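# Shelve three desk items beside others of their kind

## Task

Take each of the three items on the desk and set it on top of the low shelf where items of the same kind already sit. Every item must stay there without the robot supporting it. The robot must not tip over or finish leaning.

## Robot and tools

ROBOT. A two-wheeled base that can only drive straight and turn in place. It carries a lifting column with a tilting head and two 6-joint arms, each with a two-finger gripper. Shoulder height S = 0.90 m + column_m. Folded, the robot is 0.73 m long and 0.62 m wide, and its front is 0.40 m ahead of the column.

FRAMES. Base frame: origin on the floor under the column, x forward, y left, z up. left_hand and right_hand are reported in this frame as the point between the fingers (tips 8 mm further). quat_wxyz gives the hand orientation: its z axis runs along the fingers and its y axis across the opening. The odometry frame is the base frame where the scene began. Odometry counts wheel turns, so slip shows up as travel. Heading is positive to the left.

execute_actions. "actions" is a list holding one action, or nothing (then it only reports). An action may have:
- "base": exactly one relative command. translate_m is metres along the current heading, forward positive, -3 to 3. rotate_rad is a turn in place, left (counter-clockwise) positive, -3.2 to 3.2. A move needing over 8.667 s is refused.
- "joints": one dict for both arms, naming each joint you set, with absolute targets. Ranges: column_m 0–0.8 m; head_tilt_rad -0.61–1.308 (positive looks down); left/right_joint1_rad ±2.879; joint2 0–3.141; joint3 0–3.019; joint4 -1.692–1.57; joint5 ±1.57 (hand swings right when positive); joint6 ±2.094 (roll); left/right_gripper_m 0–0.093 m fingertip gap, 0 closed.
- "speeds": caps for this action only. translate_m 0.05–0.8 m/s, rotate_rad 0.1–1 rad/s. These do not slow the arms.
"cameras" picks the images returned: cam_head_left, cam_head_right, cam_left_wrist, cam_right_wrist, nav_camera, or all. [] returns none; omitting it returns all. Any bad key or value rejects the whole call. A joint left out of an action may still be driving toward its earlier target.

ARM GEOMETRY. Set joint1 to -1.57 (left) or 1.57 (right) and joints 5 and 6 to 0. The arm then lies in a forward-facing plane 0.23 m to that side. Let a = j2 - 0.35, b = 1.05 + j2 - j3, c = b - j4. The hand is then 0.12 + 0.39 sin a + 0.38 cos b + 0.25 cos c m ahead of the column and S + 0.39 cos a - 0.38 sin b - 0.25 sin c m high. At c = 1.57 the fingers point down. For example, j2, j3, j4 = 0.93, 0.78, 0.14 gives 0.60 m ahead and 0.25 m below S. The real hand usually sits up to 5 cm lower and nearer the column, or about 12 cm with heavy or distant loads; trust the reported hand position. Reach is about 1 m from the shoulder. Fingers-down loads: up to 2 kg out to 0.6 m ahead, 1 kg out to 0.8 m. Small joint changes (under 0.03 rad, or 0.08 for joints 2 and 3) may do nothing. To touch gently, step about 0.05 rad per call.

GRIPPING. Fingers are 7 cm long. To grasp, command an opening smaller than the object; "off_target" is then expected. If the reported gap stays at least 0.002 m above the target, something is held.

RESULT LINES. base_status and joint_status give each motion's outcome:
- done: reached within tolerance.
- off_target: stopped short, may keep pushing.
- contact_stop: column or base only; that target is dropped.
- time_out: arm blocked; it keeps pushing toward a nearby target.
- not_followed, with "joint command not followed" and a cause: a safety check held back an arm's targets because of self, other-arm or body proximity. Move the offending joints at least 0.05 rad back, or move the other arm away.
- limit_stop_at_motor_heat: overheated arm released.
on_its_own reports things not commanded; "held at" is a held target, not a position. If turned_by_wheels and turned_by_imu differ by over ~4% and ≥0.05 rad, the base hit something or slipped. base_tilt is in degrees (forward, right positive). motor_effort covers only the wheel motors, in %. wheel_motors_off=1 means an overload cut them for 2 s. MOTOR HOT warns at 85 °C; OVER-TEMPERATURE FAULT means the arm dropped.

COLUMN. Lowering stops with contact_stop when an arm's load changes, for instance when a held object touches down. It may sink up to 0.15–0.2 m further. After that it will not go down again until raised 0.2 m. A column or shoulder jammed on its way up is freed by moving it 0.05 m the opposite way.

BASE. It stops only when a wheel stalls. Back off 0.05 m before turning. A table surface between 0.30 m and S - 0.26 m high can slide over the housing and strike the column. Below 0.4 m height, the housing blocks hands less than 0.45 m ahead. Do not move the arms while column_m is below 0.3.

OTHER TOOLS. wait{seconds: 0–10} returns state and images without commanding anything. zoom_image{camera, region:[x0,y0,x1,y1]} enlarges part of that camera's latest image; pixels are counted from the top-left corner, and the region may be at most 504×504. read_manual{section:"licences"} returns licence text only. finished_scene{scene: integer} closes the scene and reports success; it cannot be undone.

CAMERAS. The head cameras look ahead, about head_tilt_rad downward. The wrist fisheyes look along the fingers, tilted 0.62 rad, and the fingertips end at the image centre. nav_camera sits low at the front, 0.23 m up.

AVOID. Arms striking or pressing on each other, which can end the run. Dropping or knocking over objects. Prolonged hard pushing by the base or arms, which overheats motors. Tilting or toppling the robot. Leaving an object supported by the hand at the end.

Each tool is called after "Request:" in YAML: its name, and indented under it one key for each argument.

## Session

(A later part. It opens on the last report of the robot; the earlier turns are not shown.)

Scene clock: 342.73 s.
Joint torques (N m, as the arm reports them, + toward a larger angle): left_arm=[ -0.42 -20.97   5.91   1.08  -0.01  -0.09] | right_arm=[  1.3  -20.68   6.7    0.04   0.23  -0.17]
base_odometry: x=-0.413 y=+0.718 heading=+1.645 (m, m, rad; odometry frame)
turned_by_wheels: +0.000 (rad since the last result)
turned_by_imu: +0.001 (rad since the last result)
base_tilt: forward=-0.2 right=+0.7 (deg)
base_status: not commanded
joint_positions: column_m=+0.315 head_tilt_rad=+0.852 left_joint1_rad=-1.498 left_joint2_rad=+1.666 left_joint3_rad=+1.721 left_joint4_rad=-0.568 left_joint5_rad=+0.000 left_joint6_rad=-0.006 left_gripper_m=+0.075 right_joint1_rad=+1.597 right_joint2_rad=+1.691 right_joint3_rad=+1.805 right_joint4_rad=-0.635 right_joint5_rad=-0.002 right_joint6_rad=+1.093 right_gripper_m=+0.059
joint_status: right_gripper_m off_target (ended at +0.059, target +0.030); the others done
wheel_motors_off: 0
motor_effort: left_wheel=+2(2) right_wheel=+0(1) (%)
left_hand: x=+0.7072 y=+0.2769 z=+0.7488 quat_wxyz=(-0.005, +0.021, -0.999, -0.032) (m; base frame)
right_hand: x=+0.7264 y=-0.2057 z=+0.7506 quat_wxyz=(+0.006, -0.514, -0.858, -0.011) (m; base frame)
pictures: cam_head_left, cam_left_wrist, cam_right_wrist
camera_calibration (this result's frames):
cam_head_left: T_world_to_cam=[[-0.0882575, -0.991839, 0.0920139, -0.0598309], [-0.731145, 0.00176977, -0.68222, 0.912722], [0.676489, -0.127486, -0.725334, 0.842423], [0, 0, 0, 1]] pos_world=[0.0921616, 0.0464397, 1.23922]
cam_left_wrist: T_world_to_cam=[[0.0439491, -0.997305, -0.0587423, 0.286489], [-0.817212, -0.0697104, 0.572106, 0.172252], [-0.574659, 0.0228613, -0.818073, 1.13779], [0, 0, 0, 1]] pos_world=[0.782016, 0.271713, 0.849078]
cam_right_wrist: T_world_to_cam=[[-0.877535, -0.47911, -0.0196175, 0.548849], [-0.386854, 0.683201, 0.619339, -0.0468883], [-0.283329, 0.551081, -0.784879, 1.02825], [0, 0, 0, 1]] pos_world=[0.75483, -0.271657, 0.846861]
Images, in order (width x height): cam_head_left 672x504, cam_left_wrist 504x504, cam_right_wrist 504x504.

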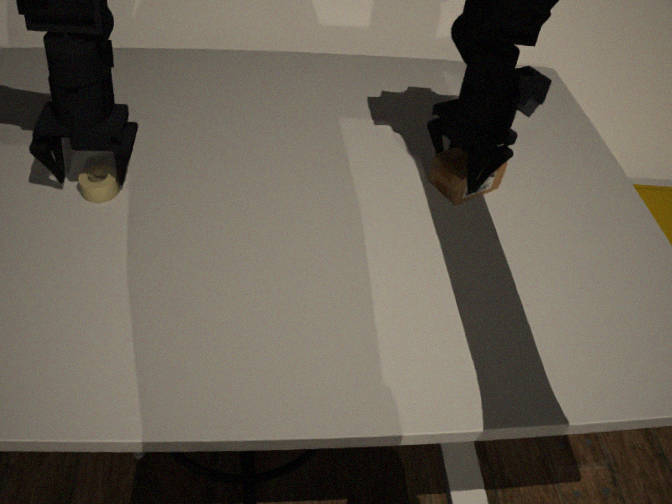

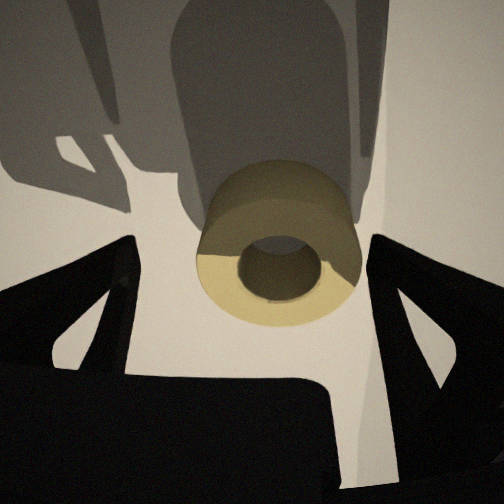

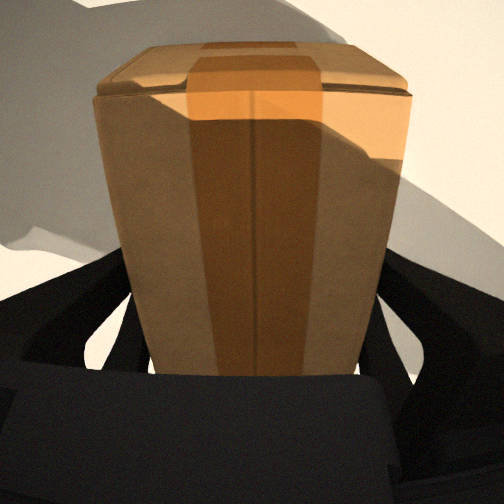

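Request:
execute_actions:
  actions:
    - {"joints": {"left_joint2_rad": 1.725, "left_joint3_rad": 1.768, "left_joint4_rad": -0.555}}
  cameras: ["cam_left_wrist"]

Scene clock: 347.17 s.
Joint torques (N m, as the arm reports them, + toward a larger angle): left_arm=[  0.19 -21.43   5.65   1.04  -0.01  -0.09] | right_arm=[  1.33 -21.03   6.54   0.09   0.2   -0.18]
base_odometry: x=-0.413 y=+0.718 heading=+1.645 (m, m, rad; odometry frame)
turned_by_wheels: +0.000 (rad since the last result)
turned_by_imu: +0.001 (rad since the last result)
base_tilt: forward=-0.2 right=+0.7 (deg)
base_status: not commanded
joint_positions: column_m=+0.315 head_tilt_rad=+0.852 left_joint1_rad=-1.498 left_joint2_rad=+1.696 left_joint3_rad=+1.741 left_joint4_rad=-0.564 left_joint5_rad=+0.000 left_joint6_rad=-0.006 left_gripper_m=+0.075 right_joint1_rad=+1.597 right_joint2_rad=+1.691 right_joint3_rad=+1.805 right_joint4_rad=-0.635 right_joint5_rad=-0.002 right_joint6_rad=+1.093 right_gripper_m=+0.059
joint_status: all done
wheel_motors_off: 0
motor_effort: left_wheel=+2(3) right_wheel=-1(0) (%)
left_hand: x=+0.7047 y=+0.2776 z=+0.7352 quat_wxyz=(-0.002, +0.021, -0.999, -0.031) (m; base frame)
right_hand: x=+0.7264 y=-0.2057 z=+0.7506 quat_wxyz=(+0.006, -0.514, -0.858, -0.011) (m; base frame)
pictures: cam_left_wrist
camera_calibration (this result's frames):
cam_left_wrist: T_world_to_cam=[[0.0439765, -0.997323, -0.0584137, 0.286243], [-0.813253, -0.0696974, 0.577722, 0.171056], [-0.580247, 0.0220989, -0.814141, 1.12648], [0, 0, 0, 1]] pos_world=[0.780159, 0.272505, 0.83501]
Images, in order (width x height): cam_left_wrist 504x504.

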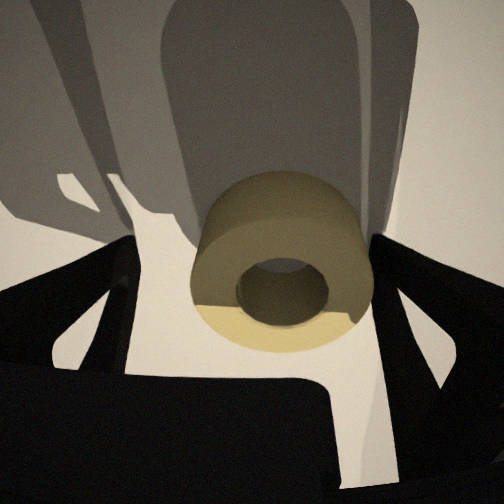

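Request:
execute_actions:
  actions:
    - {"joints": {"left_gripper_m": 0.03}}
  cameras: ["cam_left_wrist"]

Scene clock: 349.37 s.
Joint torques (N m, as the arm reports them, + toward a larger angle): left_arm=[  0.12 -20.61   5.74   1.16  -0.02  -0.08] | right_arm=[  0.97 -20.56   6.65   0.03   0.21  -0.13]
base_odometry: x=-0.413 y=+0.718 heading=+1.645 (m, m, rad; odometry frame)
turned_by_wheels: +0.000 (rad since the last result)
turned_by_imu: +0.001 (rad since the last result)
base_tilt: forward=-0.3 right=+0.6 (deg)
base_status: not commanded
joint_positions: column_m=+0.315 head_tilt_rad=+0.852 left_joint1_rad=-1.498 left_joint2_rad=+1.696 left_joint3_rad=+1.741 left_joint4_rad=-0.564 left_joint5_rad=+0.000 left_joint6_rad=-0.006 left_gripper_m=+0.048 right_joint1_rad=+1.597 right_joint2_rad=+1.691 right_joint3_rad=+1.805 right_joint4_rad=-0.635 right_joint5_rad=-0.002 right_joint6_rad=+1.093 right_gripper_m=+0.059
joint_status: left_gripper_m off_target (ended at +0.048, target +0.030)
wheel_motors_off: 0
motor_effort: left_wheel=+3(2) right_wheel=-1(1) (%)
left_hand: x=+0.7047 y=+0.2776 z=+0.7352 quat_wxyz=(-0.002, +0.021, -0.999, -0.031) (m; base frame)
right_hand: x=+0.7264 y=-0.2057 z=+0.7506 quat_wxyz=(+0.006, -0.514, -0.858, -0.011) (m; base frame)
pictures: cam_left_wrist
camera_calibration (this result's frames):
cam_left_wrist: T_world_to_cam=[[0.0439765, -0.997323, -0.0584137, 0.286243], [-0.813253, -0.0696974, 0.577722, 0.171056], [-0.580247, 0.0220989, -0.814141, 1.12648], [0, 0, 0, 1]] pos_world=[0.780159, 0.272505, 0.83501]
Images, in order (width x height): cam_left_wrist 504x504.

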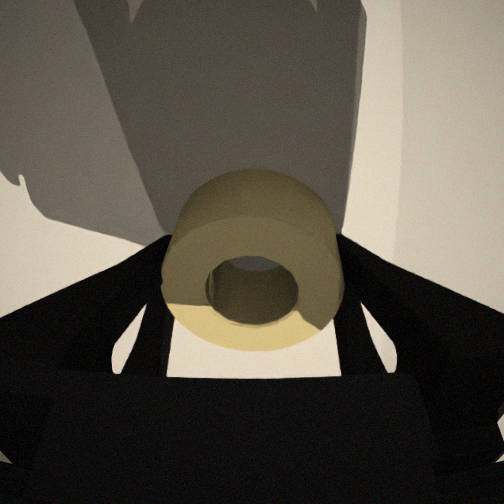

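Request:
execute_actions:
  actions:
    - {"base": {"translate_m": -2.32}, "joints": {"column_m": 0.355, "head_tilt_rad": 0.7}}
  cameras: ["cam_head_left"]

Scene clock: 410.03 s.
Joint torques (N m, as the arm reports them, + toward a larger angle): left_arm=[  0.   -20.24   5.69   1.14  -0.04  -0.1 ] | right_arm=[  1.51 -20.54   6.65   0.11   0.19  -0.16]
base_odometry: x=-0.242 y=-1.595 heading=+1.644 (m, m, rad; odometry frame)
turned_by_wheels: -0.001 (rad since the last result)
turned_by_imu: +0.005 (rad since the last result)
base_tilt: forward=-0.2 right=+0.7 (deg)
base_status: done
joint_positions: column_m=+0.355 head_tilt_rad=+0.716 left_joint1_rad=-1.498 left_joint2_rad=+1.697 left_joint3_rad=+1.742 left_joint4_rad=-0.563 left_joint5_rad=+0.000 left_joint6_rad=-0.006 left_gripper_m=+0.048 right_joint1_rad=+1.597 right_joint2_rad=+1.691 right_joint3_rad=+1.804 right_joint4_rad=-0.635 right_joint5_rad=-0.002 right_joint6_rad=+1.093 right_gripper_m=+0.059
joint_status: all done
wheel_motors_off: 0
motor_effort: left_wheel=+0(47) right_wheel=+0(66) (%)
left_hand: x=+0.7052 y=+0.2777 z=+0.7747 quat_wxyz=(-0.003, +0.021, -0.999, -0.031) (m; base frame)
right_hand: x=+0.7261 y=-0.2057 z=+0.7904 quat_wxyz=(+0.006, -0.514, -0.858, -0.011) (m; base frame)
pictures: cam_head_left
camera_calibration (this result's frames):
cam_head_left: T_world_to_cam=[[-0.0999336, -0.991839, 0.0791783, -0.0457055], [-0.631744, 0.00176977, -0.775175, 1.05961], [0.768709, -0.127486, -0.626765, 0.734567], [0, 0, 0, 1]] pos_world=[0.100165, 0.0464397, 1.2854]
Images, in order (width x height): cam_head_left 672x504.

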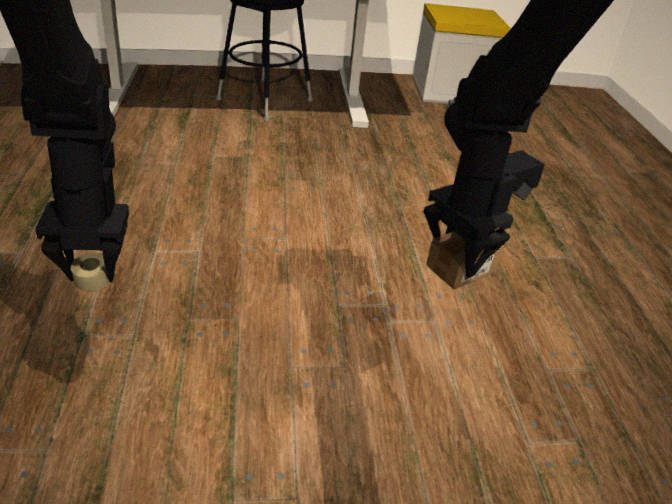

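Request:
execute_actions:
  actions:
    - {"base": {"rotate_rad": 2.09}, "joints": {"column_m": 0.30, "head_tilt_rad": 0.62, "left_joint1_rad": -1.38, "left_joint5_rad": 0.10, "right_joint1_rad": 1.45, "right_joint5_rad": -0.127}}
  cameras: ["cam_head_left", "cam_head_right", "nav_camera"]

Scene clock: 420.73 s.
Joint torques (N m, as the arm reports them, + toward a larger angle): left_arm=[  2.36 -20.12   5.77   1.2   -0.08  -0.13] | right_arm=[ -1.54 -20.63   6.55   0.14   0.07  -0.19]
base_odometry: x=-0.242 y=-1.596 heading=-2.550 (m, m, rad; odometry frame)
turned_by_wheels: +2.089 (rad since the last result)
turned_by_imu: +2.090 (rad since the last result)
base_tilt: forward=-0.4 right=+0.8 (deg)
base_status: done
joint_positions: column_m=+0.300 head_tilt_rad=+0.637 left_joint1_rad=-1.375 left_joint2_rad=+1.697 left_joint3_rad=+1.743 left_joint4_rad=-0.563 left_joint5_rad=+0.100 left_joint6_rad=-0.006 left_gripper_m=+0.048 right_joint1_rad=+1.453 right_joint2_rad=+1.691 right_joint3_rad=+1.804 right_joint4_rad=-0.635 right_joint5_rad=-0.125 right_joint6_rad=+1.093 right_gripper_m=+0.059
joint_status: all done
wheel_motors_off: 0
motor_effort: left_wheel=-5(37) right_wheel=+5(61) (%)
left_hand: x=+0.7017 y=+0.3499 z=+0.7285 quat_wxyz=(-0.006, +0.051, -0.998, -0.035) (m; base frame)
right_hand: x=+0.7250 y=-0.2893 z=+0.7388 quat_wxyz=(+0.004, -0.544, -0.839, -0.011) (m; base frame)
pictures: cam_head_left, cam_head_right, nav_camera
camera_calibration (this result's frames):
cam_head_left: T_world_to_cam=[[-0.105854, -0.991839, 0.0710699, -0.0306366], [-0.568793, 0.00176977, -0.822479, 1.07476], [0.81564, -0.127486, -0.564338, 0.617543], [0, 0, 0, 1]] pos_world=[0.104378, 0.0464397, 1.23464]
cam_head_right: T_world_to_cam=[[-0.0728032, -0.994976, 0.0687225, -0.121429], [-0.570247, -0.0150038, -0.821336, 1.06989], [0.818241, -0.0989848, -0.56629, 0.615877], [0, 0, 0, 1]] pos_world=[0.0973255, -0.0438043, 1.23585]
Images, in order (width x height): cam_head_left 672x504, cam_head_right 672x504, nav_camera 672x504.

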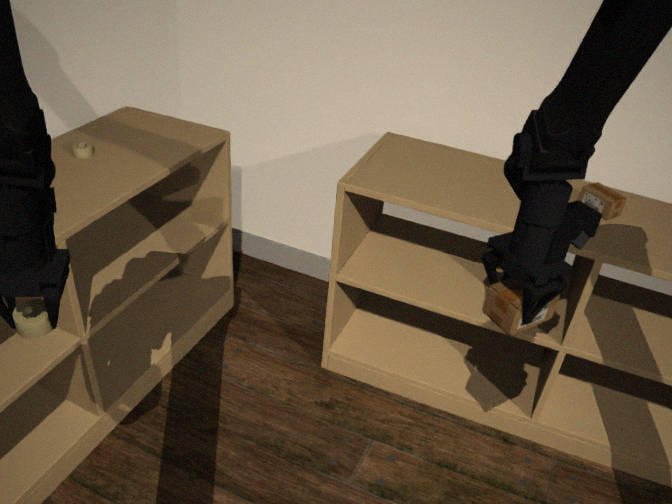

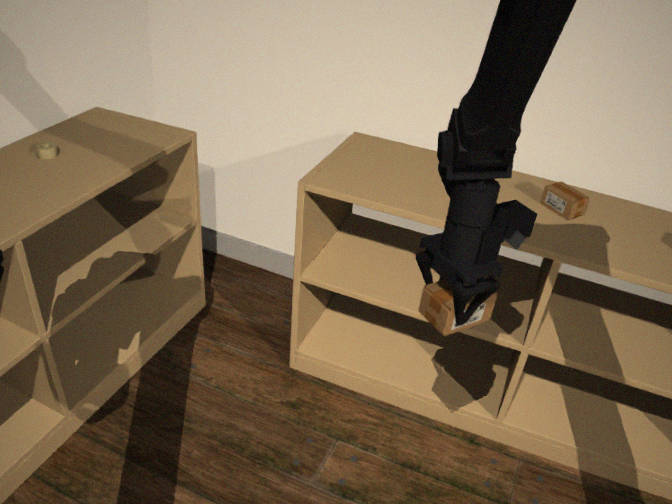

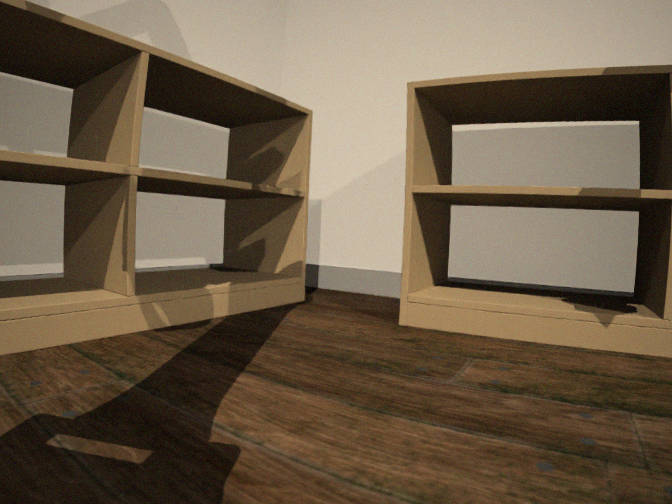

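Request:
execute_actions:
  actions:
    - {"base": {"translate_m": 0.70}, "joints": {"column_m": 0.25, "head_tilt_rad": 0.8, "right_joint1_rad": 1.40, "right_joint5_rad": -0.17}}

Scene clock: 460.30 s.
Joint torques (N m, as the arm reports them, + toward a larger angle): left_arm=[  2.58 -20.81   5.49   1.05  -0.03  -0.08] | right_arm=[ -2.03 -20.9    6.69   0.04   0.03  -0.2 ]
base_odometry: x=-0.823 y=-1.986 heading=-2.550 (m, m, rad; odometry frame)
turned_by_wheels: +0.000 (rad since the last result)
turned_by_imu: +0.002 (rad since the last result)
base_tilt: forward=-0.3 right=+0.7 (deg)
base_status: done
joint_positions: column_m=+0.250 head_tilt_rad=+0.803 left_joint1_rad=-1.375 left_joint2_rad=+1.702 left_joint3_rad=+1.745 left_joint4_rad=-0.562 left_joint5_rad=+0.100 left_joint6_rad=-0.006 left_gripper_m=+0.048 right_joint1_rad=+1.397 right_joint2_rad=+1.691 right_joint3_rad=+1.804 right_joint4_rad=-0.635 right_joint5_rad=-0.168 right_joint6_rad=+1.093 right_gripper_m=+0.059
joint_status: all done
wheel_motors_off: 0
motor_effort: left_wheel=+1(46) right_wheel=-2(48) (%)
left_hand: x=+0.7006 y=+0.3502 z=+0.6764 quat_wxyz=(-0.005, +0.051, -0.998, -0.035) (m; base frame)
right_hand: x=+0.7232 y=-0.3228 z=+0.6929 quat_wxyz=(+0.001, -0.556, -0.831, -0.010) (m; base frame)
pictures: cam_head_left, cam_head_right, cam_left_wrist, cam_right_wrist, nav_camera
camera_calibration (this result's frames):
cam_head_left: T_world_to_cam=[[-0.0927271, -0.991839, 0.0875078, -0.0480572], [-0.696289, 0.00176977, -0.717759, 0.910566], [0.711746, -0.127486, -0.690771, 0.750794], [0, 0, 0, 1]] pos_world=[0.0951858, 0.0464397, 1.1764]
cam_head_right: T_world_to_cam=[[-0.0605125, -0.994976, 0.079758, -0.132248], [-0.697536, -0.0150038, -0.716393, 0.905469], [0.71399, -0.0989848, -0.693123, 0.749544], [0, 0, 0, 1]] pos_world=[0.0884272, -0.0438043, 1.17875]
cam_left_wrist: T_world_to_cam=[[0.104646, -0.992389, -0.0649039, 0.315461], [-0.811654, -0.122935, 0.571056, 0.228851], [-0.574689, -0.00707908, -0.818341, 1.08374], [0, 0, 0, 1]] pos_world=[0.775549, 0.348866, 0.776656]
cam_right_wrist: T_world_to_cam=[[-0.920789, -0.389506, -0.0208187, 0.549838], [-0.319901, 0.72355, 0.611669, 0.037479], [-0.223185, 0.569877, -0.79084, 1.01333], [0, 0, 0, 1]] pos_world=[0.744434, -0.390425, 0.789902]
Images, in order (width x height): cam_head_left 672x504, cam_head_right 672x504, cam_left_wrist 504x504, cam_right_wrist 504x504, nav_camera 672x504.

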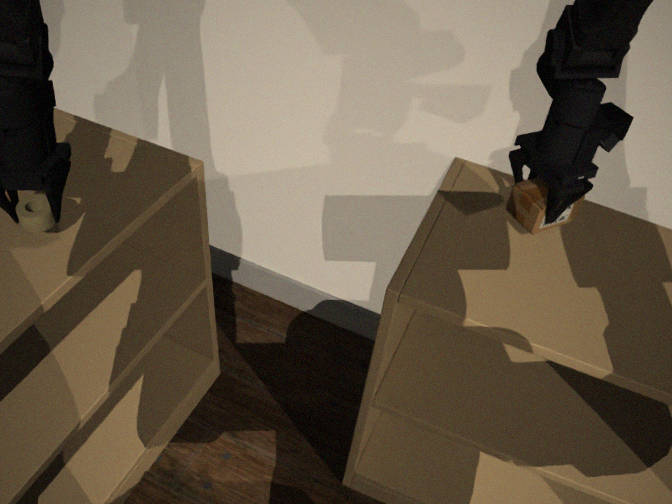

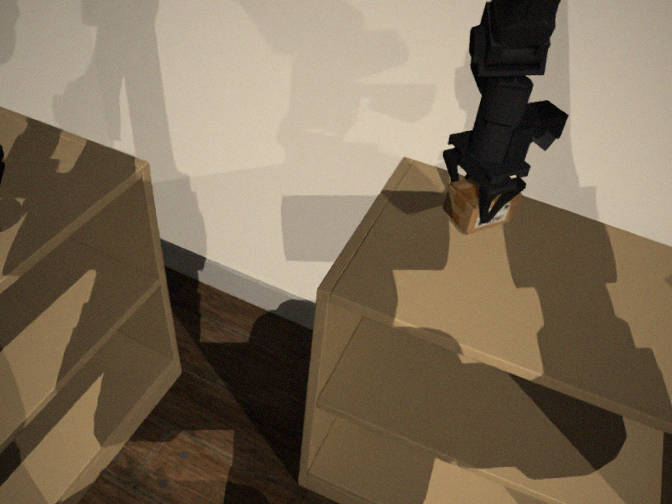

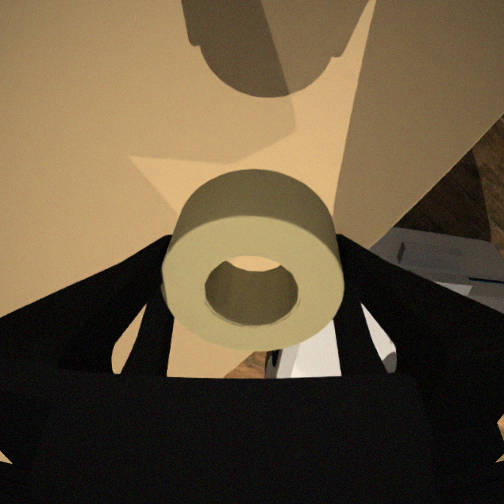

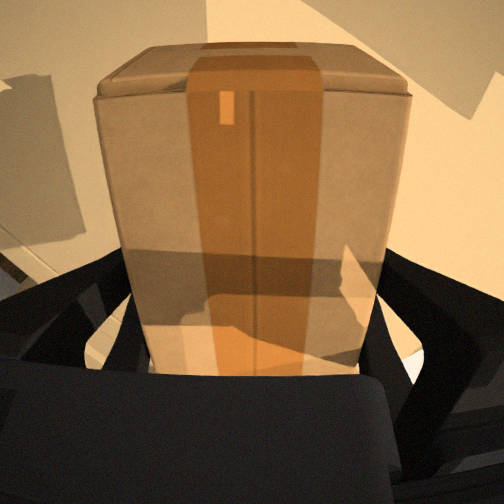

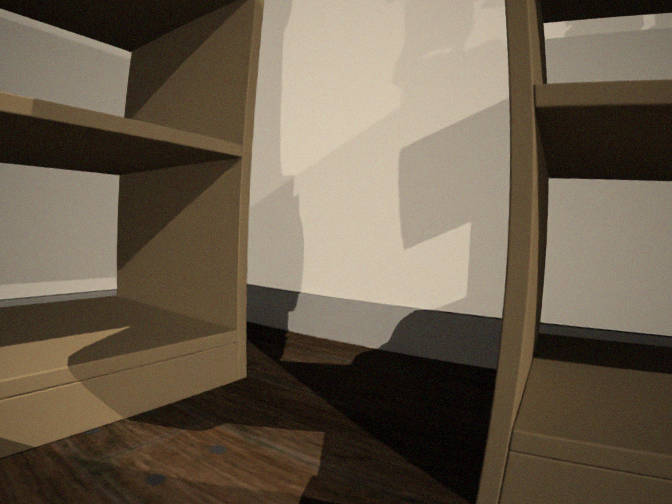

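Request:
execute_actions:
  actions:
    - {"joints": {"column_m": 0.222, "left_joint1_rad": -1.30, "left_joint5_rad": 0.165, "left_joint2_rad": 1.745}}
  cameras: ["cam_head_left", "cam_left_wrist", "cam_right_wrist"]

Scene clock: 472.60 s.
Joint torques (N m, as the arm reports them, + toward a larger angle): left_arm=[  3.67 -19.76   5.51   1.02  -0.02  -0.05] | right_arm=[ -1.86 -20.07   6.83   0.     0.05  -0.17]
base_odometry: x=-0.823 y=-1.986 heading=-2.550 (m, m, rad; odometry frame)
turned_by_wheels: +0.000 (rad since the last result)
turned_by_imu: +0.001 (rad since the last result)
base_tilt: forward=-0.3 right=+0.7 (deg)
base_status: not commanded
joint_positions: column_m=+0.222 head_tilt_rad=+0.803 left_joint1_rad=-1.293 left_joint2_rad=+1.721 left_joint3_rad=+1.745 left_joint4_rad=-0.562 left_joint5_rad=+0.164 left_joint6_rad=-0.006 left_gripper_m=+0.048 right_joint1_rad=+1.397 right_joint2_rad=+1.691 right_joint3_rad=+1.804 right_joint4_rad=-0.635 right_joint5_rad=-0.168 right_joint6_rad=+1.093 right_gripper_m=+0.059
joint_status: all done
wheel_motors_off: 0
motor_effort: left_wheel=+1(2) right_wheel=-2(2) (%)
left_hand: x=+0.6862 y=+0.3996 z=+0.6471 quat_wxyz=(+0.001, +0.073, -0.997, -0.038) (m; base frame)
right_hand: x=+0.7232 y=-0.3228 z=+0.6649 quat_wxyz=(+0.001, -0.556, -0.831, -0.010) (m; base frame)
pictures: cam_head_left, cam_left_wrist, cam_right_wrist
camera_calibration (this result's frames):
cam_head_left: T_world_to_cam=[[-0.0927271, -0.991839, 0.0875079, -0.0456065], [-0.696289, 0.00176977, -0.717759, 0.890465], [0.711746, -0.127486, -0.690771, 0.73145], [0, 0, 0, 1]] pos_world=[0.0951858, 0.0464397, 1.14839]
cam_left_wrist: T_world_to_cam=[[0.148102, -0.986396, -0.0713323, 0.336137], [-0.798802, -0.161837, 0.579417, 0.241195], [-0.583079, -0.0288325, -0.811904, 1.06215], [0, 0, 0, 1]] pos_world=[0.762203, 0.401223, 0.74659]
cam_right_wrist: T_world_to_cam=[[-0.920789, -0.389506, -0.0208187, 0.549255], [-0.319901, 0.72355, 0.611669, 0.0546087], [-0.223185, 0.569877, -0.79084, 0.99118], [0, 0, 0, 1]] pos_world=[0.744434, -0.390425, 0.761897]
Images, in order (width x height): cam_head_left 672x504, cam_left_wrist 504x504, cam_right_wrist 504x504.

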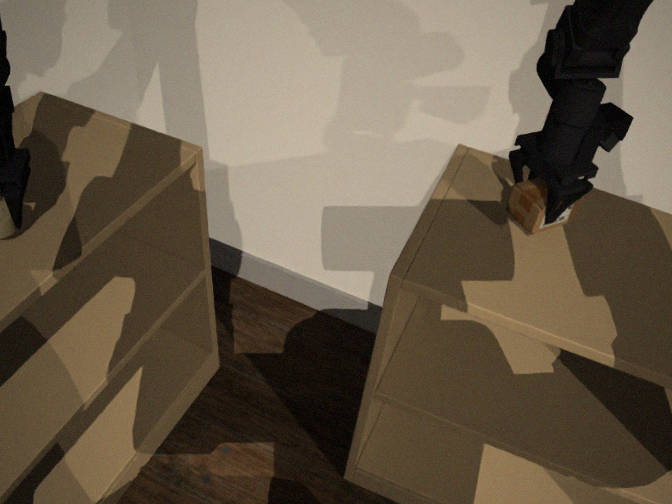

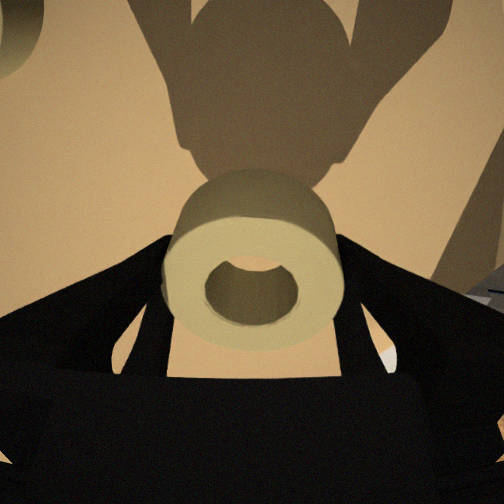

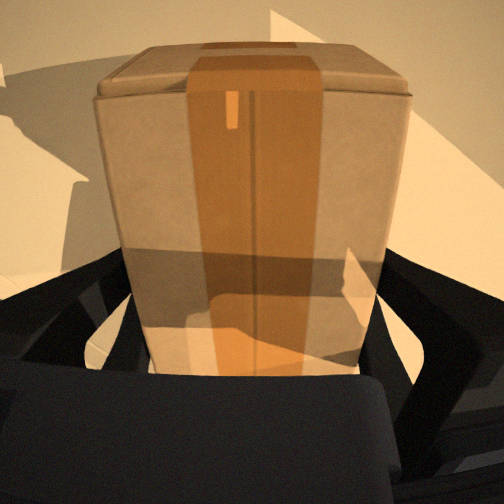

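Request:
execute_actions:
  actions:
    - {"joints": {"column_m": 0.210}}
  cameras: ["cam_head_left", "cam_left_wrist", "cam_right_wrist"]

Scene clock: 476.93 s.
Joint torques (N m, as the arm reports them, + toward a larger angle): left_arm=[  4.15 -19.86   5.47   1.01  -0.02  -0.01] | right_arm=[ -2.17 -20.59   6.63   0.13   0.02  -0.16]
base_odometry: x=-0.823 y=-1.986 heading=-2.550 (m, m, rad; odometry frame)
turned_by_wheels: +0.000 (rad since the last result)
turned_by_imu: +0.001 (rad since the last result)
base_tilt: forward=-0.3 right=+0.7 (deg)
base_status: not commanded
joint_positions: column_m=+0.210 head_tilt_rad=+0.803 left_joint1_rad=-1.293 left_joint2_rad=+1.721 left_joint3_rad=+1.745 left_joint4_rad=-0.562 left_joint5_rad=+0.164 left_joint6_rad=-0.006 left_gripper_m=+0.048 right_joint1_rad=+1.397 right_joint2_rad=+1.691 right_joint3_rad=+1.804 right_joint4_rad=-0.635 right_joint5_rad=-0.168 right_joint6_rad=+1.093 right_gripper_m=+0.059
joint_status: all done
wheel_motors_off: 0
motor_effort: left_wheel=+2(3) right_wheel=-2(1) (%)
left_hand: x=+0.6862 y=+0.3996 z=+0.6351 quat_wxyz=(+0.001, +0.073, -0.997, -0.038) (m; base frame)
right_hand: x=+0.7232 y=-0.3228 z=+0.6529 quat_wxyz=(+0.001, -0.556, -0.831, -0.010) (m; base frame)
pictures: cam_head_left, cam_left_wrist, cam_right_wrist
camera_calibration (this result's frames):
cam_head_left: T_world_to_cam=[[-0.0927271, -0.991839, 0.0875079, -0.0445568], [-0.696289, 0.00176977, -0.717759, 0.881855], [0.711746, -0.127486, -0.690771, 0.723163], [0, 0, 0, 1]] pos_world=[0.0951858, 0.0464397, 1.1364]
cam_left_wrist: T_world_to_cam=[[0.148102, -0.986396, -0.0713323, 0.335282], [-0.798802, -0.161837, 0.579417, 0.248145], [-0.583079, -0.0288325, -0.811904, 1.05241], [0, 0, 0, 1]] pos_world=[0.762203, 0.401223, 0.734594]
cam_right_wrist: T_world_to_cam=[[-0.920789, -0.389506, -0.0208187, 0.549005], [-0.319901, 0.72355, 0.611669, 0.061946], [-0.223185, 0.569877, -0.79084, 0.981693], [0, 0, 0, 1]] pos_world=[0.744434, -0.390425, 0.749901]
Images, in order (width x height): cam_head_left 672x504, cam_left_wrist 504x504, cam_right_wrist 504x504.

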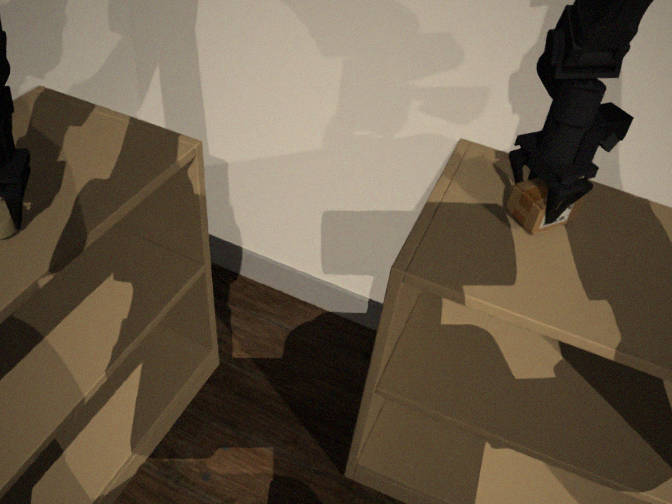

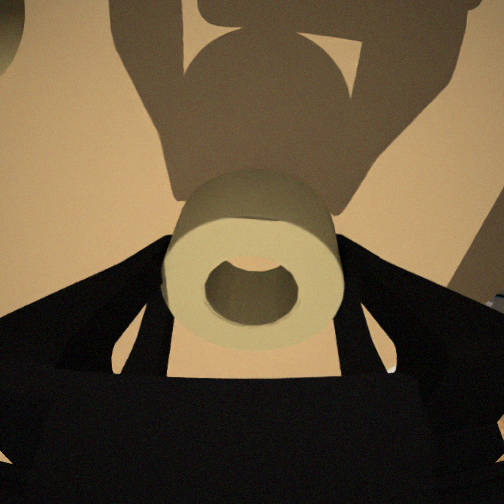

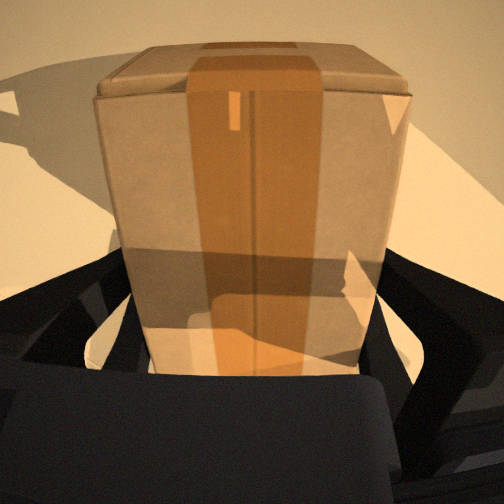

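Request:
execute_actions:
  actions:
    - {"joints": {"column_m": 0.203}}
  cameras: ["cam_head_right", "cam_left_wrist", "cam_right_wrist"]

Scene clock: 484.50 s.
Joint torques (N m, as the arm reports them, + toward a larger angle): left_arm=[  3.15 -20.63   5.48   0.95   0.    -0.09] | right_arm=[ -2.04 -20.12   6.77   0.19   0.03  -0.15]
base_odometry: x=-0.823 y=-1.986 heading=-2.550 (m, m, rad; odometry frame)
turned_by_wheels: +0.000 (rad since the last result)
turned_by_imu: +0.001 (rad since the last result)
base_tilt: forward=-0.2 right=+0.7 (deg)
base_status: not commanded
joint_positions: column_m=+0.203 head_tilt_rad=+0.803 left_joint1_rad=-1.293 left_joint2_rad=+1.721 left_joint3_rad=+1.745 left_joint4_rad=-0.562 left_joint5_rad=+0.164 left_joint6_rad=-0.006 left_gripper_m=+0.048 right_joint1_rad=+1.397 right_joint2_rad=+1.691 right_joint3_rad=+1.804 right_joint4_rad=-0.635 right_joint5_rad=-0.168 right_joint6_rad=+1.093 right_gripper_m=+0.059
joint_status: all done
wheel_motors_off: 0
motor_effort: left_wheel=+1(2) right_wheel=-1(2) (%)
left_hand: x=+0.6860 y=+0.3997 z=+0.6279 quat_wxyz=(+0.002, +0.073, -0.997, -0.038) (m; base frame)
right_hand: x=+0.7232 y=-0.3228 z=+0.6459 quat_wxyz=(+0.001, -0.556, -0.831, -0.010) (m; base frame)
pictures: cam_head_right, cam_left_wrist, cam_right_wrist
camera_calibration (this result's frames):
cam_head_right: T_world_to_cam=[[-0.0605124, -0.994976, 0.0797581, -0.128498], [-0.697536, -0.0150038, -0.716392, 0.871784], [0.71399, -0.0989848, -0.693124, 0.716955], [0, 0, 0, 1]] pos_world=[0.0884272, -0.0438043, 1.13173]
cam_left_wrist: T_world_to_cam=[[0.148165, -0.986387, -0.071335, 0.334774], [-0.798575, -0.161879, 0.579719, 0.25186], [-0.583374, -0.0289278, -0.811688, 1.04653], [0, 0, 0, 1]] pos_world=[0.762048, 0.401261, 0.727332]
cam_right_wrist: T_world_to_cam=[[-0.920789, -0.389506, -0.0208187, 0.548859], [-0.319901, 0.72355, 0.611669, 0.0662393], [-0.223185, 0.569877, -0.79084, 0.976142], [0, 0, 0, 1]] pos_world=[0.744434, -0.390425, 0.742883]
Images, in order (width x height): cam_head_right 672x504, cam_left_wrist 504x504, cam_right_wrist 504x504.

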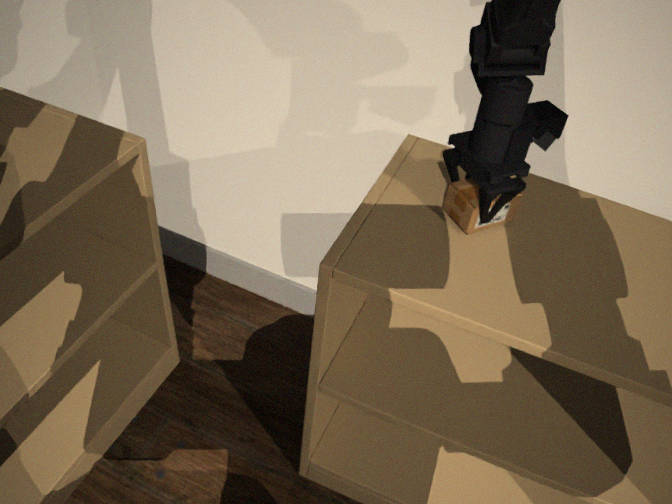

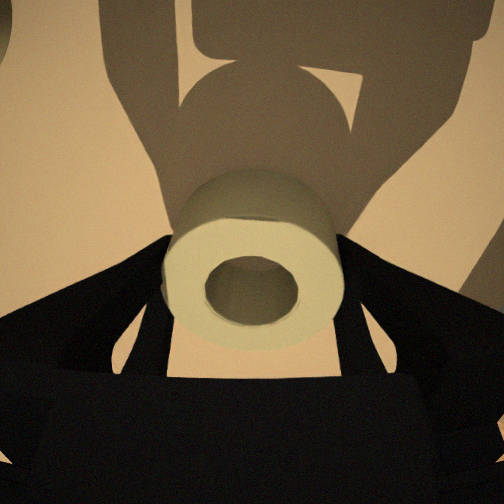

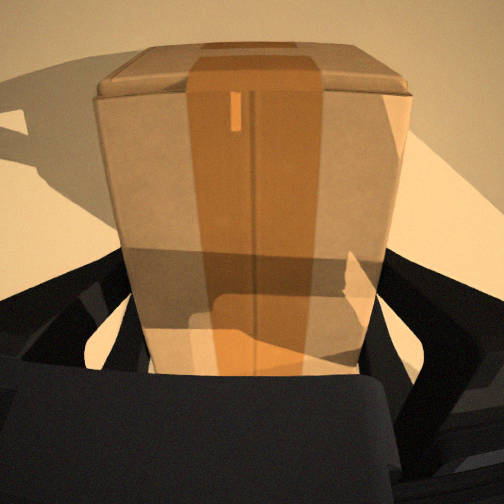

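Request:
execute_actions:
  actions:
    - {"joints": {"left_gripper_m": 0.075, "right_gripper_m": 0.09}}
  cameras: ["cam_left_wrist", "cam_right_wrist"]

Scene clock: 488.73 s.
Joint torques (N m, as the arm reports them, + toward a larger angle): left_arm=[  3.11 -20.49   5.27   1.05  -0.01  -0.14] | right_arm=[ -2.05 -20.94   6.77  -0.12   0.06  -0.17]
base_odometry: x=-0.823 y=-1.986 heading=-2.550 (m, m, rad; odometry frame)
turned_by_wheels: +0.000 (rad since the last result)
turned_by_imu: +0.001 (rad since the last result)
base_tilt: forward=-0.4 right=+0.7 (deg)
base_status: not commanded
joint_positions: column_m=+0.203 head_tilt_rad=+0.803 left_joint1_rad=-1.293 left_joint2_rad=+1.721 left_joint3_rad=+1.745 left_joint4_rad=-0.562 left_joint5_rad=+0.164 left_joint6_rad=-0.006 left_gripper_m=+0.075 right_joint1_rad=+1.397 right_joint2_rad=+1.691 right_joint3_rad=+1.804 right_joint4_rad=-0.635 right_joint5_rad=-0.168 right_joint6_rad=+1.093 right_gripper_m=+0.090
joint_status: all done
wheel_motors_off: 0
motor_effort: left_wheel=+0(2) right_wheel=-1(2) (%)
left_hand: x=+0.6860 y=+0.3997 z=+0.6279 quat_wxyz=(+0.002, +0.073, -0.997, -0.038) (m; base frame)
right_hand: x=+0.7232 y=-0.3228 z=+0.6459 quat_wxyz=(+0.001, -0.556, -0.831, -0.010) (m; base frame)
pictures: cam_left_wrist, cam_right_wrist
camera_calibration (this result's frames):
cam_left_wrist: T_world_to_cam=[[0.148165, -0.986387, -0.071335, 0.334774], [-0.798575, -0.161879, 0.579719, 0.25186], [-0.583374, -0.0289278, -0.811688, 1.04653], [0, 0, 0, 1]] pos_world=[0.762048, 0.401261, 0.727332]
cam_right_wrist: T_world_to_cam=[[-0.920789, -0.389506, -0.0208187, 0.548859], [-0.319901, 0.72355, 0.611669, 0.0662393], [-0.223185, 0.569877, -0.79084, 0.976142], [0, 0, 0, 1]] pos_world=[0.744434, -0.390425, 0.742883]
Images, in order (width x height): cam_left_wrist 504x504, cam_right_wrist 504x504.

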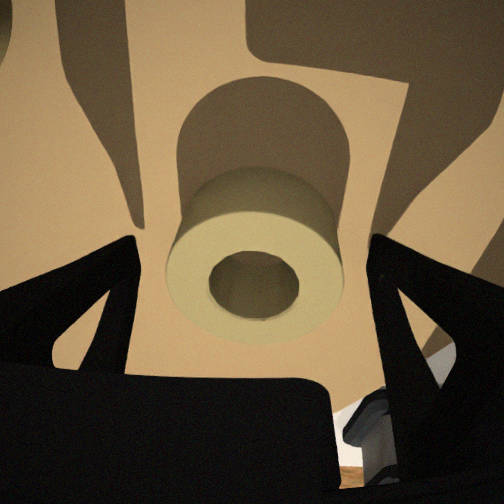

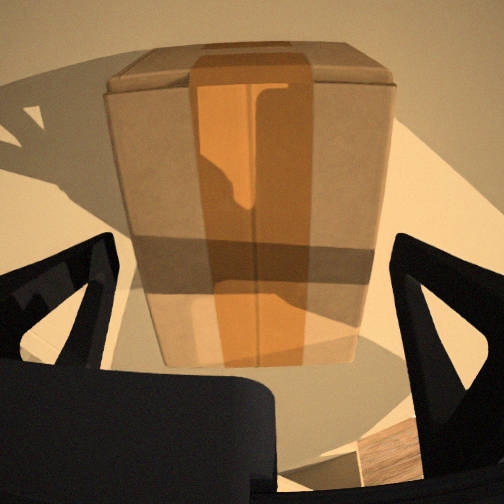

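Request:
execute_actions:
  actions:
    - {"joints": {"column_m": 0.25}}
  cameras: ["cam_right_wrist"]

Request:
execute_actions:
  actions:
    - {"base": {"translate_m": -0.21}, "joints": {"column_m": 0.33, "head_tilt_rad": 0.65}}
  cameras: ["cam_head_left"]

Scene clock: 509.03 s.
Joint torques (N m, as the arm reports them, + toward a larger angle): left_arm=[  4.35 -19.59   5.35   0.88  -0.01  -0.13] | right_arm=[ -1.99 -20.35   6.47   0.23   0.03  -0.18]
base_odometry: x=-0.823 y=-1.986 heading=-2.550 (m, m, rad; odometry frame)
turned_by_wheels: +0.000 (rad since the last result)
turned_by_imu: +0.001 (rad since the last result)
base_tilt: forward=-0.3 right=+0.7 (deg)
base_status: not commanded
joint_positions: column_m=+0.250 head_tilt_rad=+0.803 left_joint1_rad=-1.293 left_joint2_rad=+1.721 left_joint3_rad=+1.745 left_joint4_rad=-0.562 left_joint5_rad=+0.164 left_joint6_rad=-0.006 left_gripper_m=+0.075 right_joint1_rad=+1.397 right_joint2_rad=+1.691 right_joint3_rad=+1.804 right_joint4_rad=-0.635 right_joint5_rad=-0.168 right_joint6_rad=+1.093 right_gripper_m=+0.090
joint_status: all done
wheel_motors_off: 0
motor_effort: left_wheel=+2(2) right_wheel=-2(2) (%)
left_hand: x=+0.6860 y=+0.3997 z=+0.6748 quat_wxyz=(+0.002, +0.073, -0.997, -0.038) (m; base frame)
right_hand: x=+0.7232 y=-0.3228 z=+0.6928 quat_wxyz=(+0.001, -0.556, -0.831, -0.010) (m; base frame)
pictures: cam_right_wrist
camera_calibration (this result's frames):
cam_right_wrist: T_world_to_cam=[[-0.920789, -0.389506, -0.0208187, 0.549835], [-0.319901, 0.72355, 0.611669, 0.0375613], [-0.223185, 0.569877, -0.79084, 1.01322], [0, 0, 0, 1]] pos_world=[0.744434, -0.390425, 0.789767]
Images, in order (width x height): cam_right_wrist 504x504.

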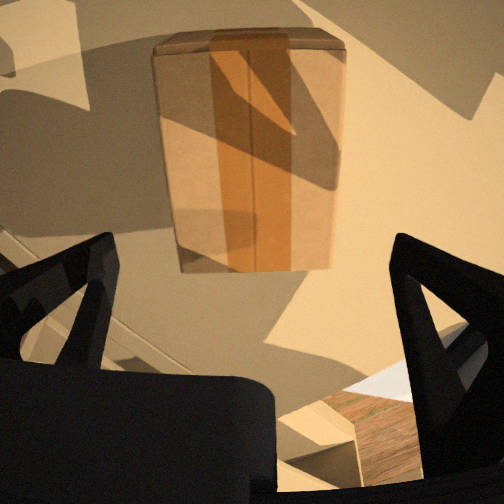

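Scene clock: 510.93 s.
Joint torques (N m, as the arm reports them, + toward a larger angle): left_arm=[  3.5  -20.68   5.34   1.04  -0.01  -0.1 ] | right_arm=[ -1.52 -20.94   6.65  -0.04   0.02  -0.22]
base_odometry: x=-0.649 y=-1.869 heading=-2.551 (m, m, rad; odometry frame)
turned_by_wheels: -0.001 (rad since the last result)
turned_by_imu: -0.001 (rad since the last result)
base_tilt: forward=-0.4 right=+0.7 (deg)
base_status: done
joint_positions: column_m=+0.330 head_tilt_rad=+0.667 left_joint1_rad=-1.293 left_joint2_rad=+1.722 left_joint3_rad=+1.746 left_joint4_rad=-0.562 left_joint5_rad=+0.164 left_joint6_rad=-0.006 left_gripper_m=+0.075 right_joint1_rad=+1.397 right_joint2_rad=+1.691 right_joint3_rad=+1.805 right_joint4_rad=-0.635 right_joint5_rad=-0.168 right_joint6_rad=+1.093 right_gripper_m=+0.090
joint_status: all done
wheel_motors_off: 0
motor_effort: left_wheel=-2(27) right_wheel=+1(34) (%)
left_hand: x=+0.6867 y=+0.3998 z=+0.7549 quat_wxyz=(+0.001, +0.073, -0.997, -0.038) (m; base frame)
right_hand: x=+0.7237 y=-0.3228 z=+0.7730 quat_wxyz=(+0.000, -0.556, -0.831, -0.010) (m; base frame)
pictures: cam_head_left
camera_calibration (this result's frames):
cam_head_left: T_world_to_cam=[[-0.103722, -0.991839, 0.074147, -0.0369142], [-0.592695, 0.00176977, -0.805425, 1.07807], [0.798721, -0.127486, -0.588041, 0.666428], [0, 0, 0, 1]] pos_world=[0.102845, 0.0464397, 1.26293]
Images, in order (width x height): cam_head_left 672x504.

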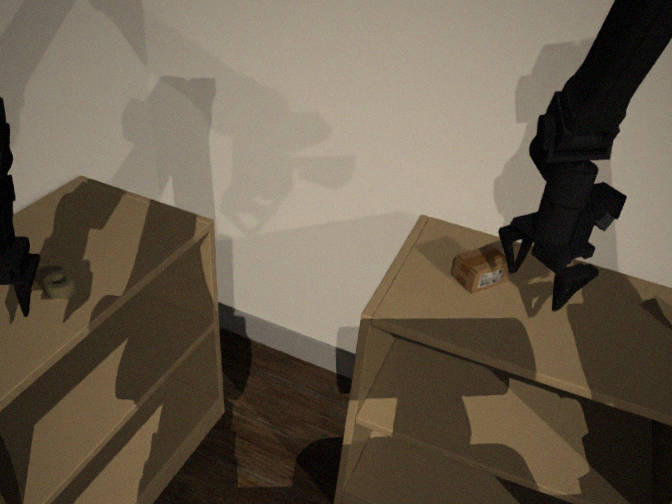

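Request:
execute_actions:
  actions:
    - {"base": {"rotate_rad": -2.09}, "joints": {"column_m": 0.40, "head_tilt_rad": 0.35, "left_joint1_rad": -1.54, "left_joint2_rad": 1.69, "left_joint3_rad": 1.83, "left_joint4_rad": -0.64, "left_joint5_rad": 0, "left_joint6_rad": 0, "left_gripper_m": 0.093, "right_joint1_rad": 1.57, "right_joint2_rad": 0.91, "right_joint3_rad": 0.6, "right_joint4_rad": -0.9, "right_joint5_rad": 0, "right_joint6_rad": 0}}
  cameras: ["cam_head_left", "nav_camera"]

Scene clock: 523.17 s.
Joint torques (N m, as the arm reports them, + toward a larger angle): left_arm=[ -0.2  -25.47   5.91   0.28   0.04  -0.1 ] | right_arm=[ 0.42 -9.86  1.32 -0.98  0.11 -0.18]
base_odometry: x=-0.649 y=-1.869 heading=+1.643 (m, m, rad; odometry frame)
turned_by_wheels: -2.089 (rad since the last result)
turned_by_imu: -2.086 (rad since the last result)
base_tilt: forward=-0.3 right=+0.7 (deg)
base_status: done
joint_positions: column_m=+0.400 head_tilt_rad=+0.369 left_joint1_rad=-1.542 left_joint2_rad=+1.710 left_joint3_rad=+1.804 left_joint4_rad=-0.632 left_joint5_rad=-0.001 left_joint6_rad=-0.006 left_gripper_m=+0.093 right_joint1_rad=+1.572 right_joint2_rad=+0.907 right_joint3_rad=+0.599 right_joint4_rad=-0.894 right_joint5_rad=-0.002 right_joint6_rad=+0.014 right_gripper_m=+0.090
joint_status: all done
wheel_motors_off: 0
motor_effort: left_wheel=+4(43) right_wheel=-6(60) (%)
left_hand: x=+0.7179 y=+0.2461 z=+0.8240 quat_wxyz=(+0.007, +0.010, -1.000, -0.013) (m; base frame)
right_hand: x=+0.2557 y=-0.2247 z=+1.0635 quat_wxyz=(+0.333, -0.007, -0.943, +0.001) (m; base frame)
pictures: cam_head_left, nav_camera
camera_calibration (this result's frames):
cam_head_left: T_world_to_cam=[[-0.120926, -0.991839, 0.0404094, 0.00551271], [-0.329967, 0.00176977, -0.943991, 1.31335], [0.936215, -0.127486, -0.327488, 0.339615], [0, 0, 0, 1]] pos_world=[0.116076, 0.0464397, 1.35079]
Images, in order (width x height): cam_head_left 672x504, nav_camera 672x504.

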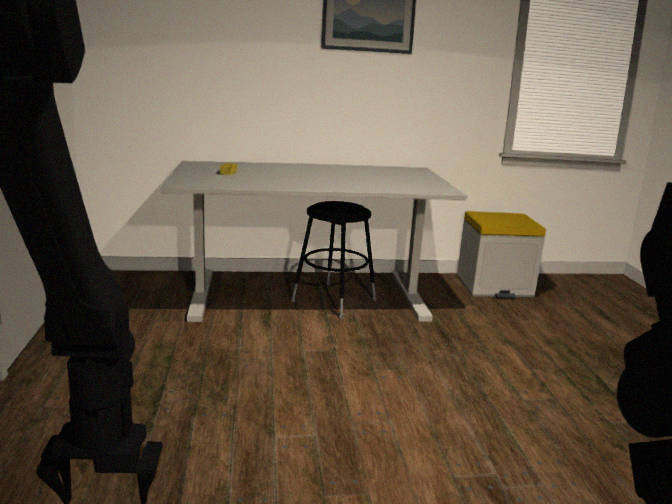

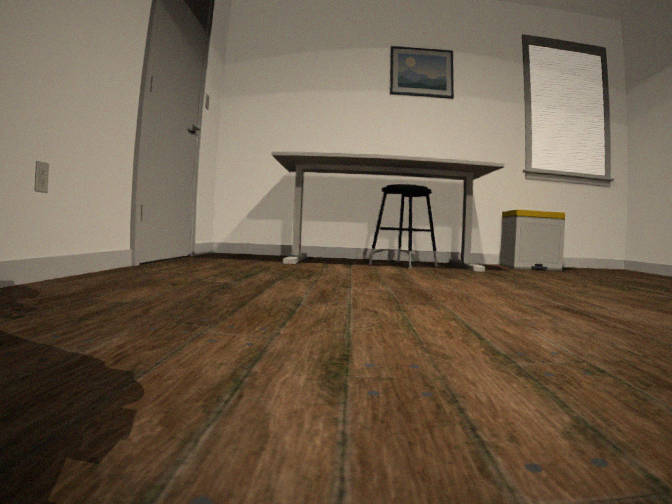

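Request:
execute_actions:
  actions:
    - {"base": {"translate_m": 2.53}, "joints": {"head_tilt_rad": 0.8, "left_joint1_rad": -1.57, "left_joint2_rad": 1.79, "left_joint3_rad": 2.05, "left_joint4_rad": -0.76}}
  cameras: ["cam_head_left", "cam_left_wrist", "nav_camera"]

Scene clock: 543.17 s.
Joint torques (N m, as the arm reports them, + toward a larger angle): left_arm=[ -0.78 -24.24   7.23   0.52   0.04  -0.14] | right_arm=[ 0.88 -9.58  1.47 -1.05  0.13 -0.17]
base_odometry: x=-0.832 y=+0.654 heading=+1.643 (m, m, rad; odometry frame)
turned_by_wheels: -0.001 (rad since the last result)
turned_by_imu: -0.002 (rad since the last result)
base_tilt: forward=-0.3 right=+0.7 (deg)
base_status: done
joint_positions: column_m=+0.400 head_tilt_rad=+0.802 left_joint1_rad=-1.563 left_joint2_rad=+1.778 left_joint3_rad=+2.017 left_joint4_rad=-0.754 left_joint5_rad=-0.001 left_joint6_rad=-0.006 left_gripper_m=+0.093 right_joint1_rad=+1.572 right_joint2_rad=+0.907 right_joint3_rad=+0.600 right_joint4_rad=-0.894 right_joint5_rad=-0.002 right_joint6_rad=+0.014 right_gripper_m=+0.090
joint_status: all done
wheel_motors_off: 0
motor_effort: left_wheel=-1(49) right_wheel=+0(49) (%)
left_hand: x=+0.7710 y=+0.2303 z=+0.8335 quat_wxyz=(-0.005, +0.005, -1.000, -0.004) (m; base frame)
right_hand: x=+0.2561 y=-0.2247 z=+1.0635 quat_wxyz=(+0.333, -0.007, -0.943, +0.001) (m; base frame)
pictures: cam_head_left, cam_left_wrist, nav_camera
camera_calibration (this result's frames):
cam_head_left: T_world_to_cam=[[-0.0927375, -0.991839, 0.0874968, -0.0611554], [-0.696204, 0.00176977, -0.717842, 1.01824], [0.711828, -0.127486, -0.690686, 0.854193], [0, 0, 0, 1]] pos_world=[0.0951928, 0.0464397, 1.32627]
cam_left_wrist: T_world_to_cam=[[0.0113797, -0.99993, -0.00308194, 0.221469], [-0.817643, -0.0110794, 0.575618, 0.156592], [-0.575613, -0.00403047, -0.817713, 1.25143], [0, 0, 0, 1]] pos_world=[0.845856, 0.228233, 0.933856]
Images, in order (width x height): cam_head_left 672x504, cam_left_wrist 504x504, nav_camera 672x504.

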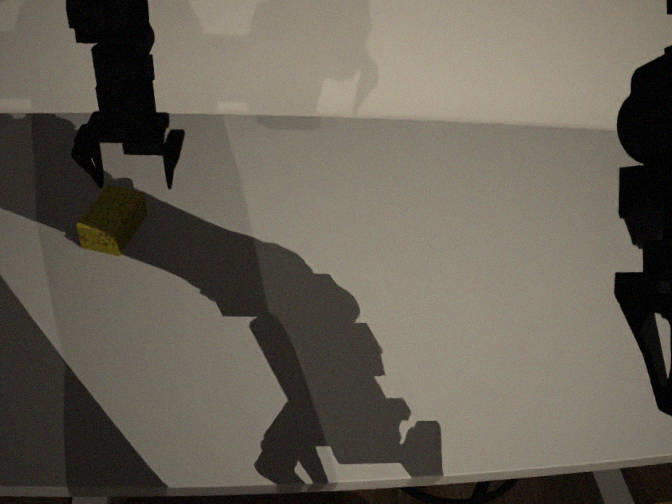

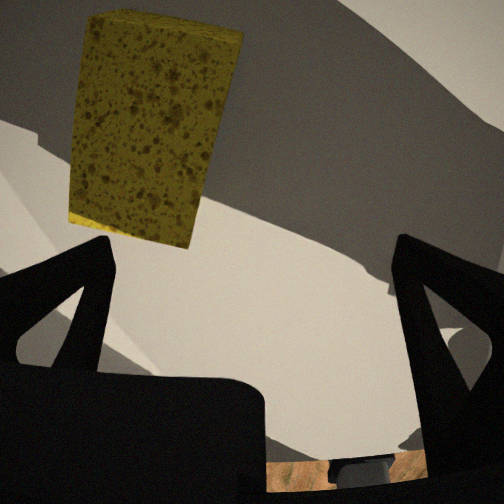

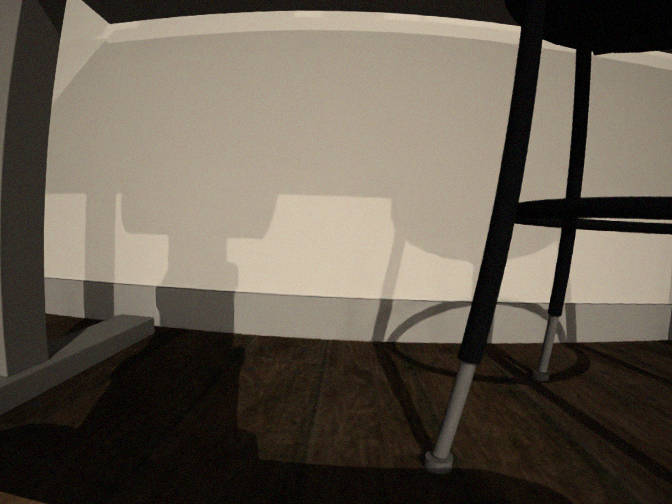

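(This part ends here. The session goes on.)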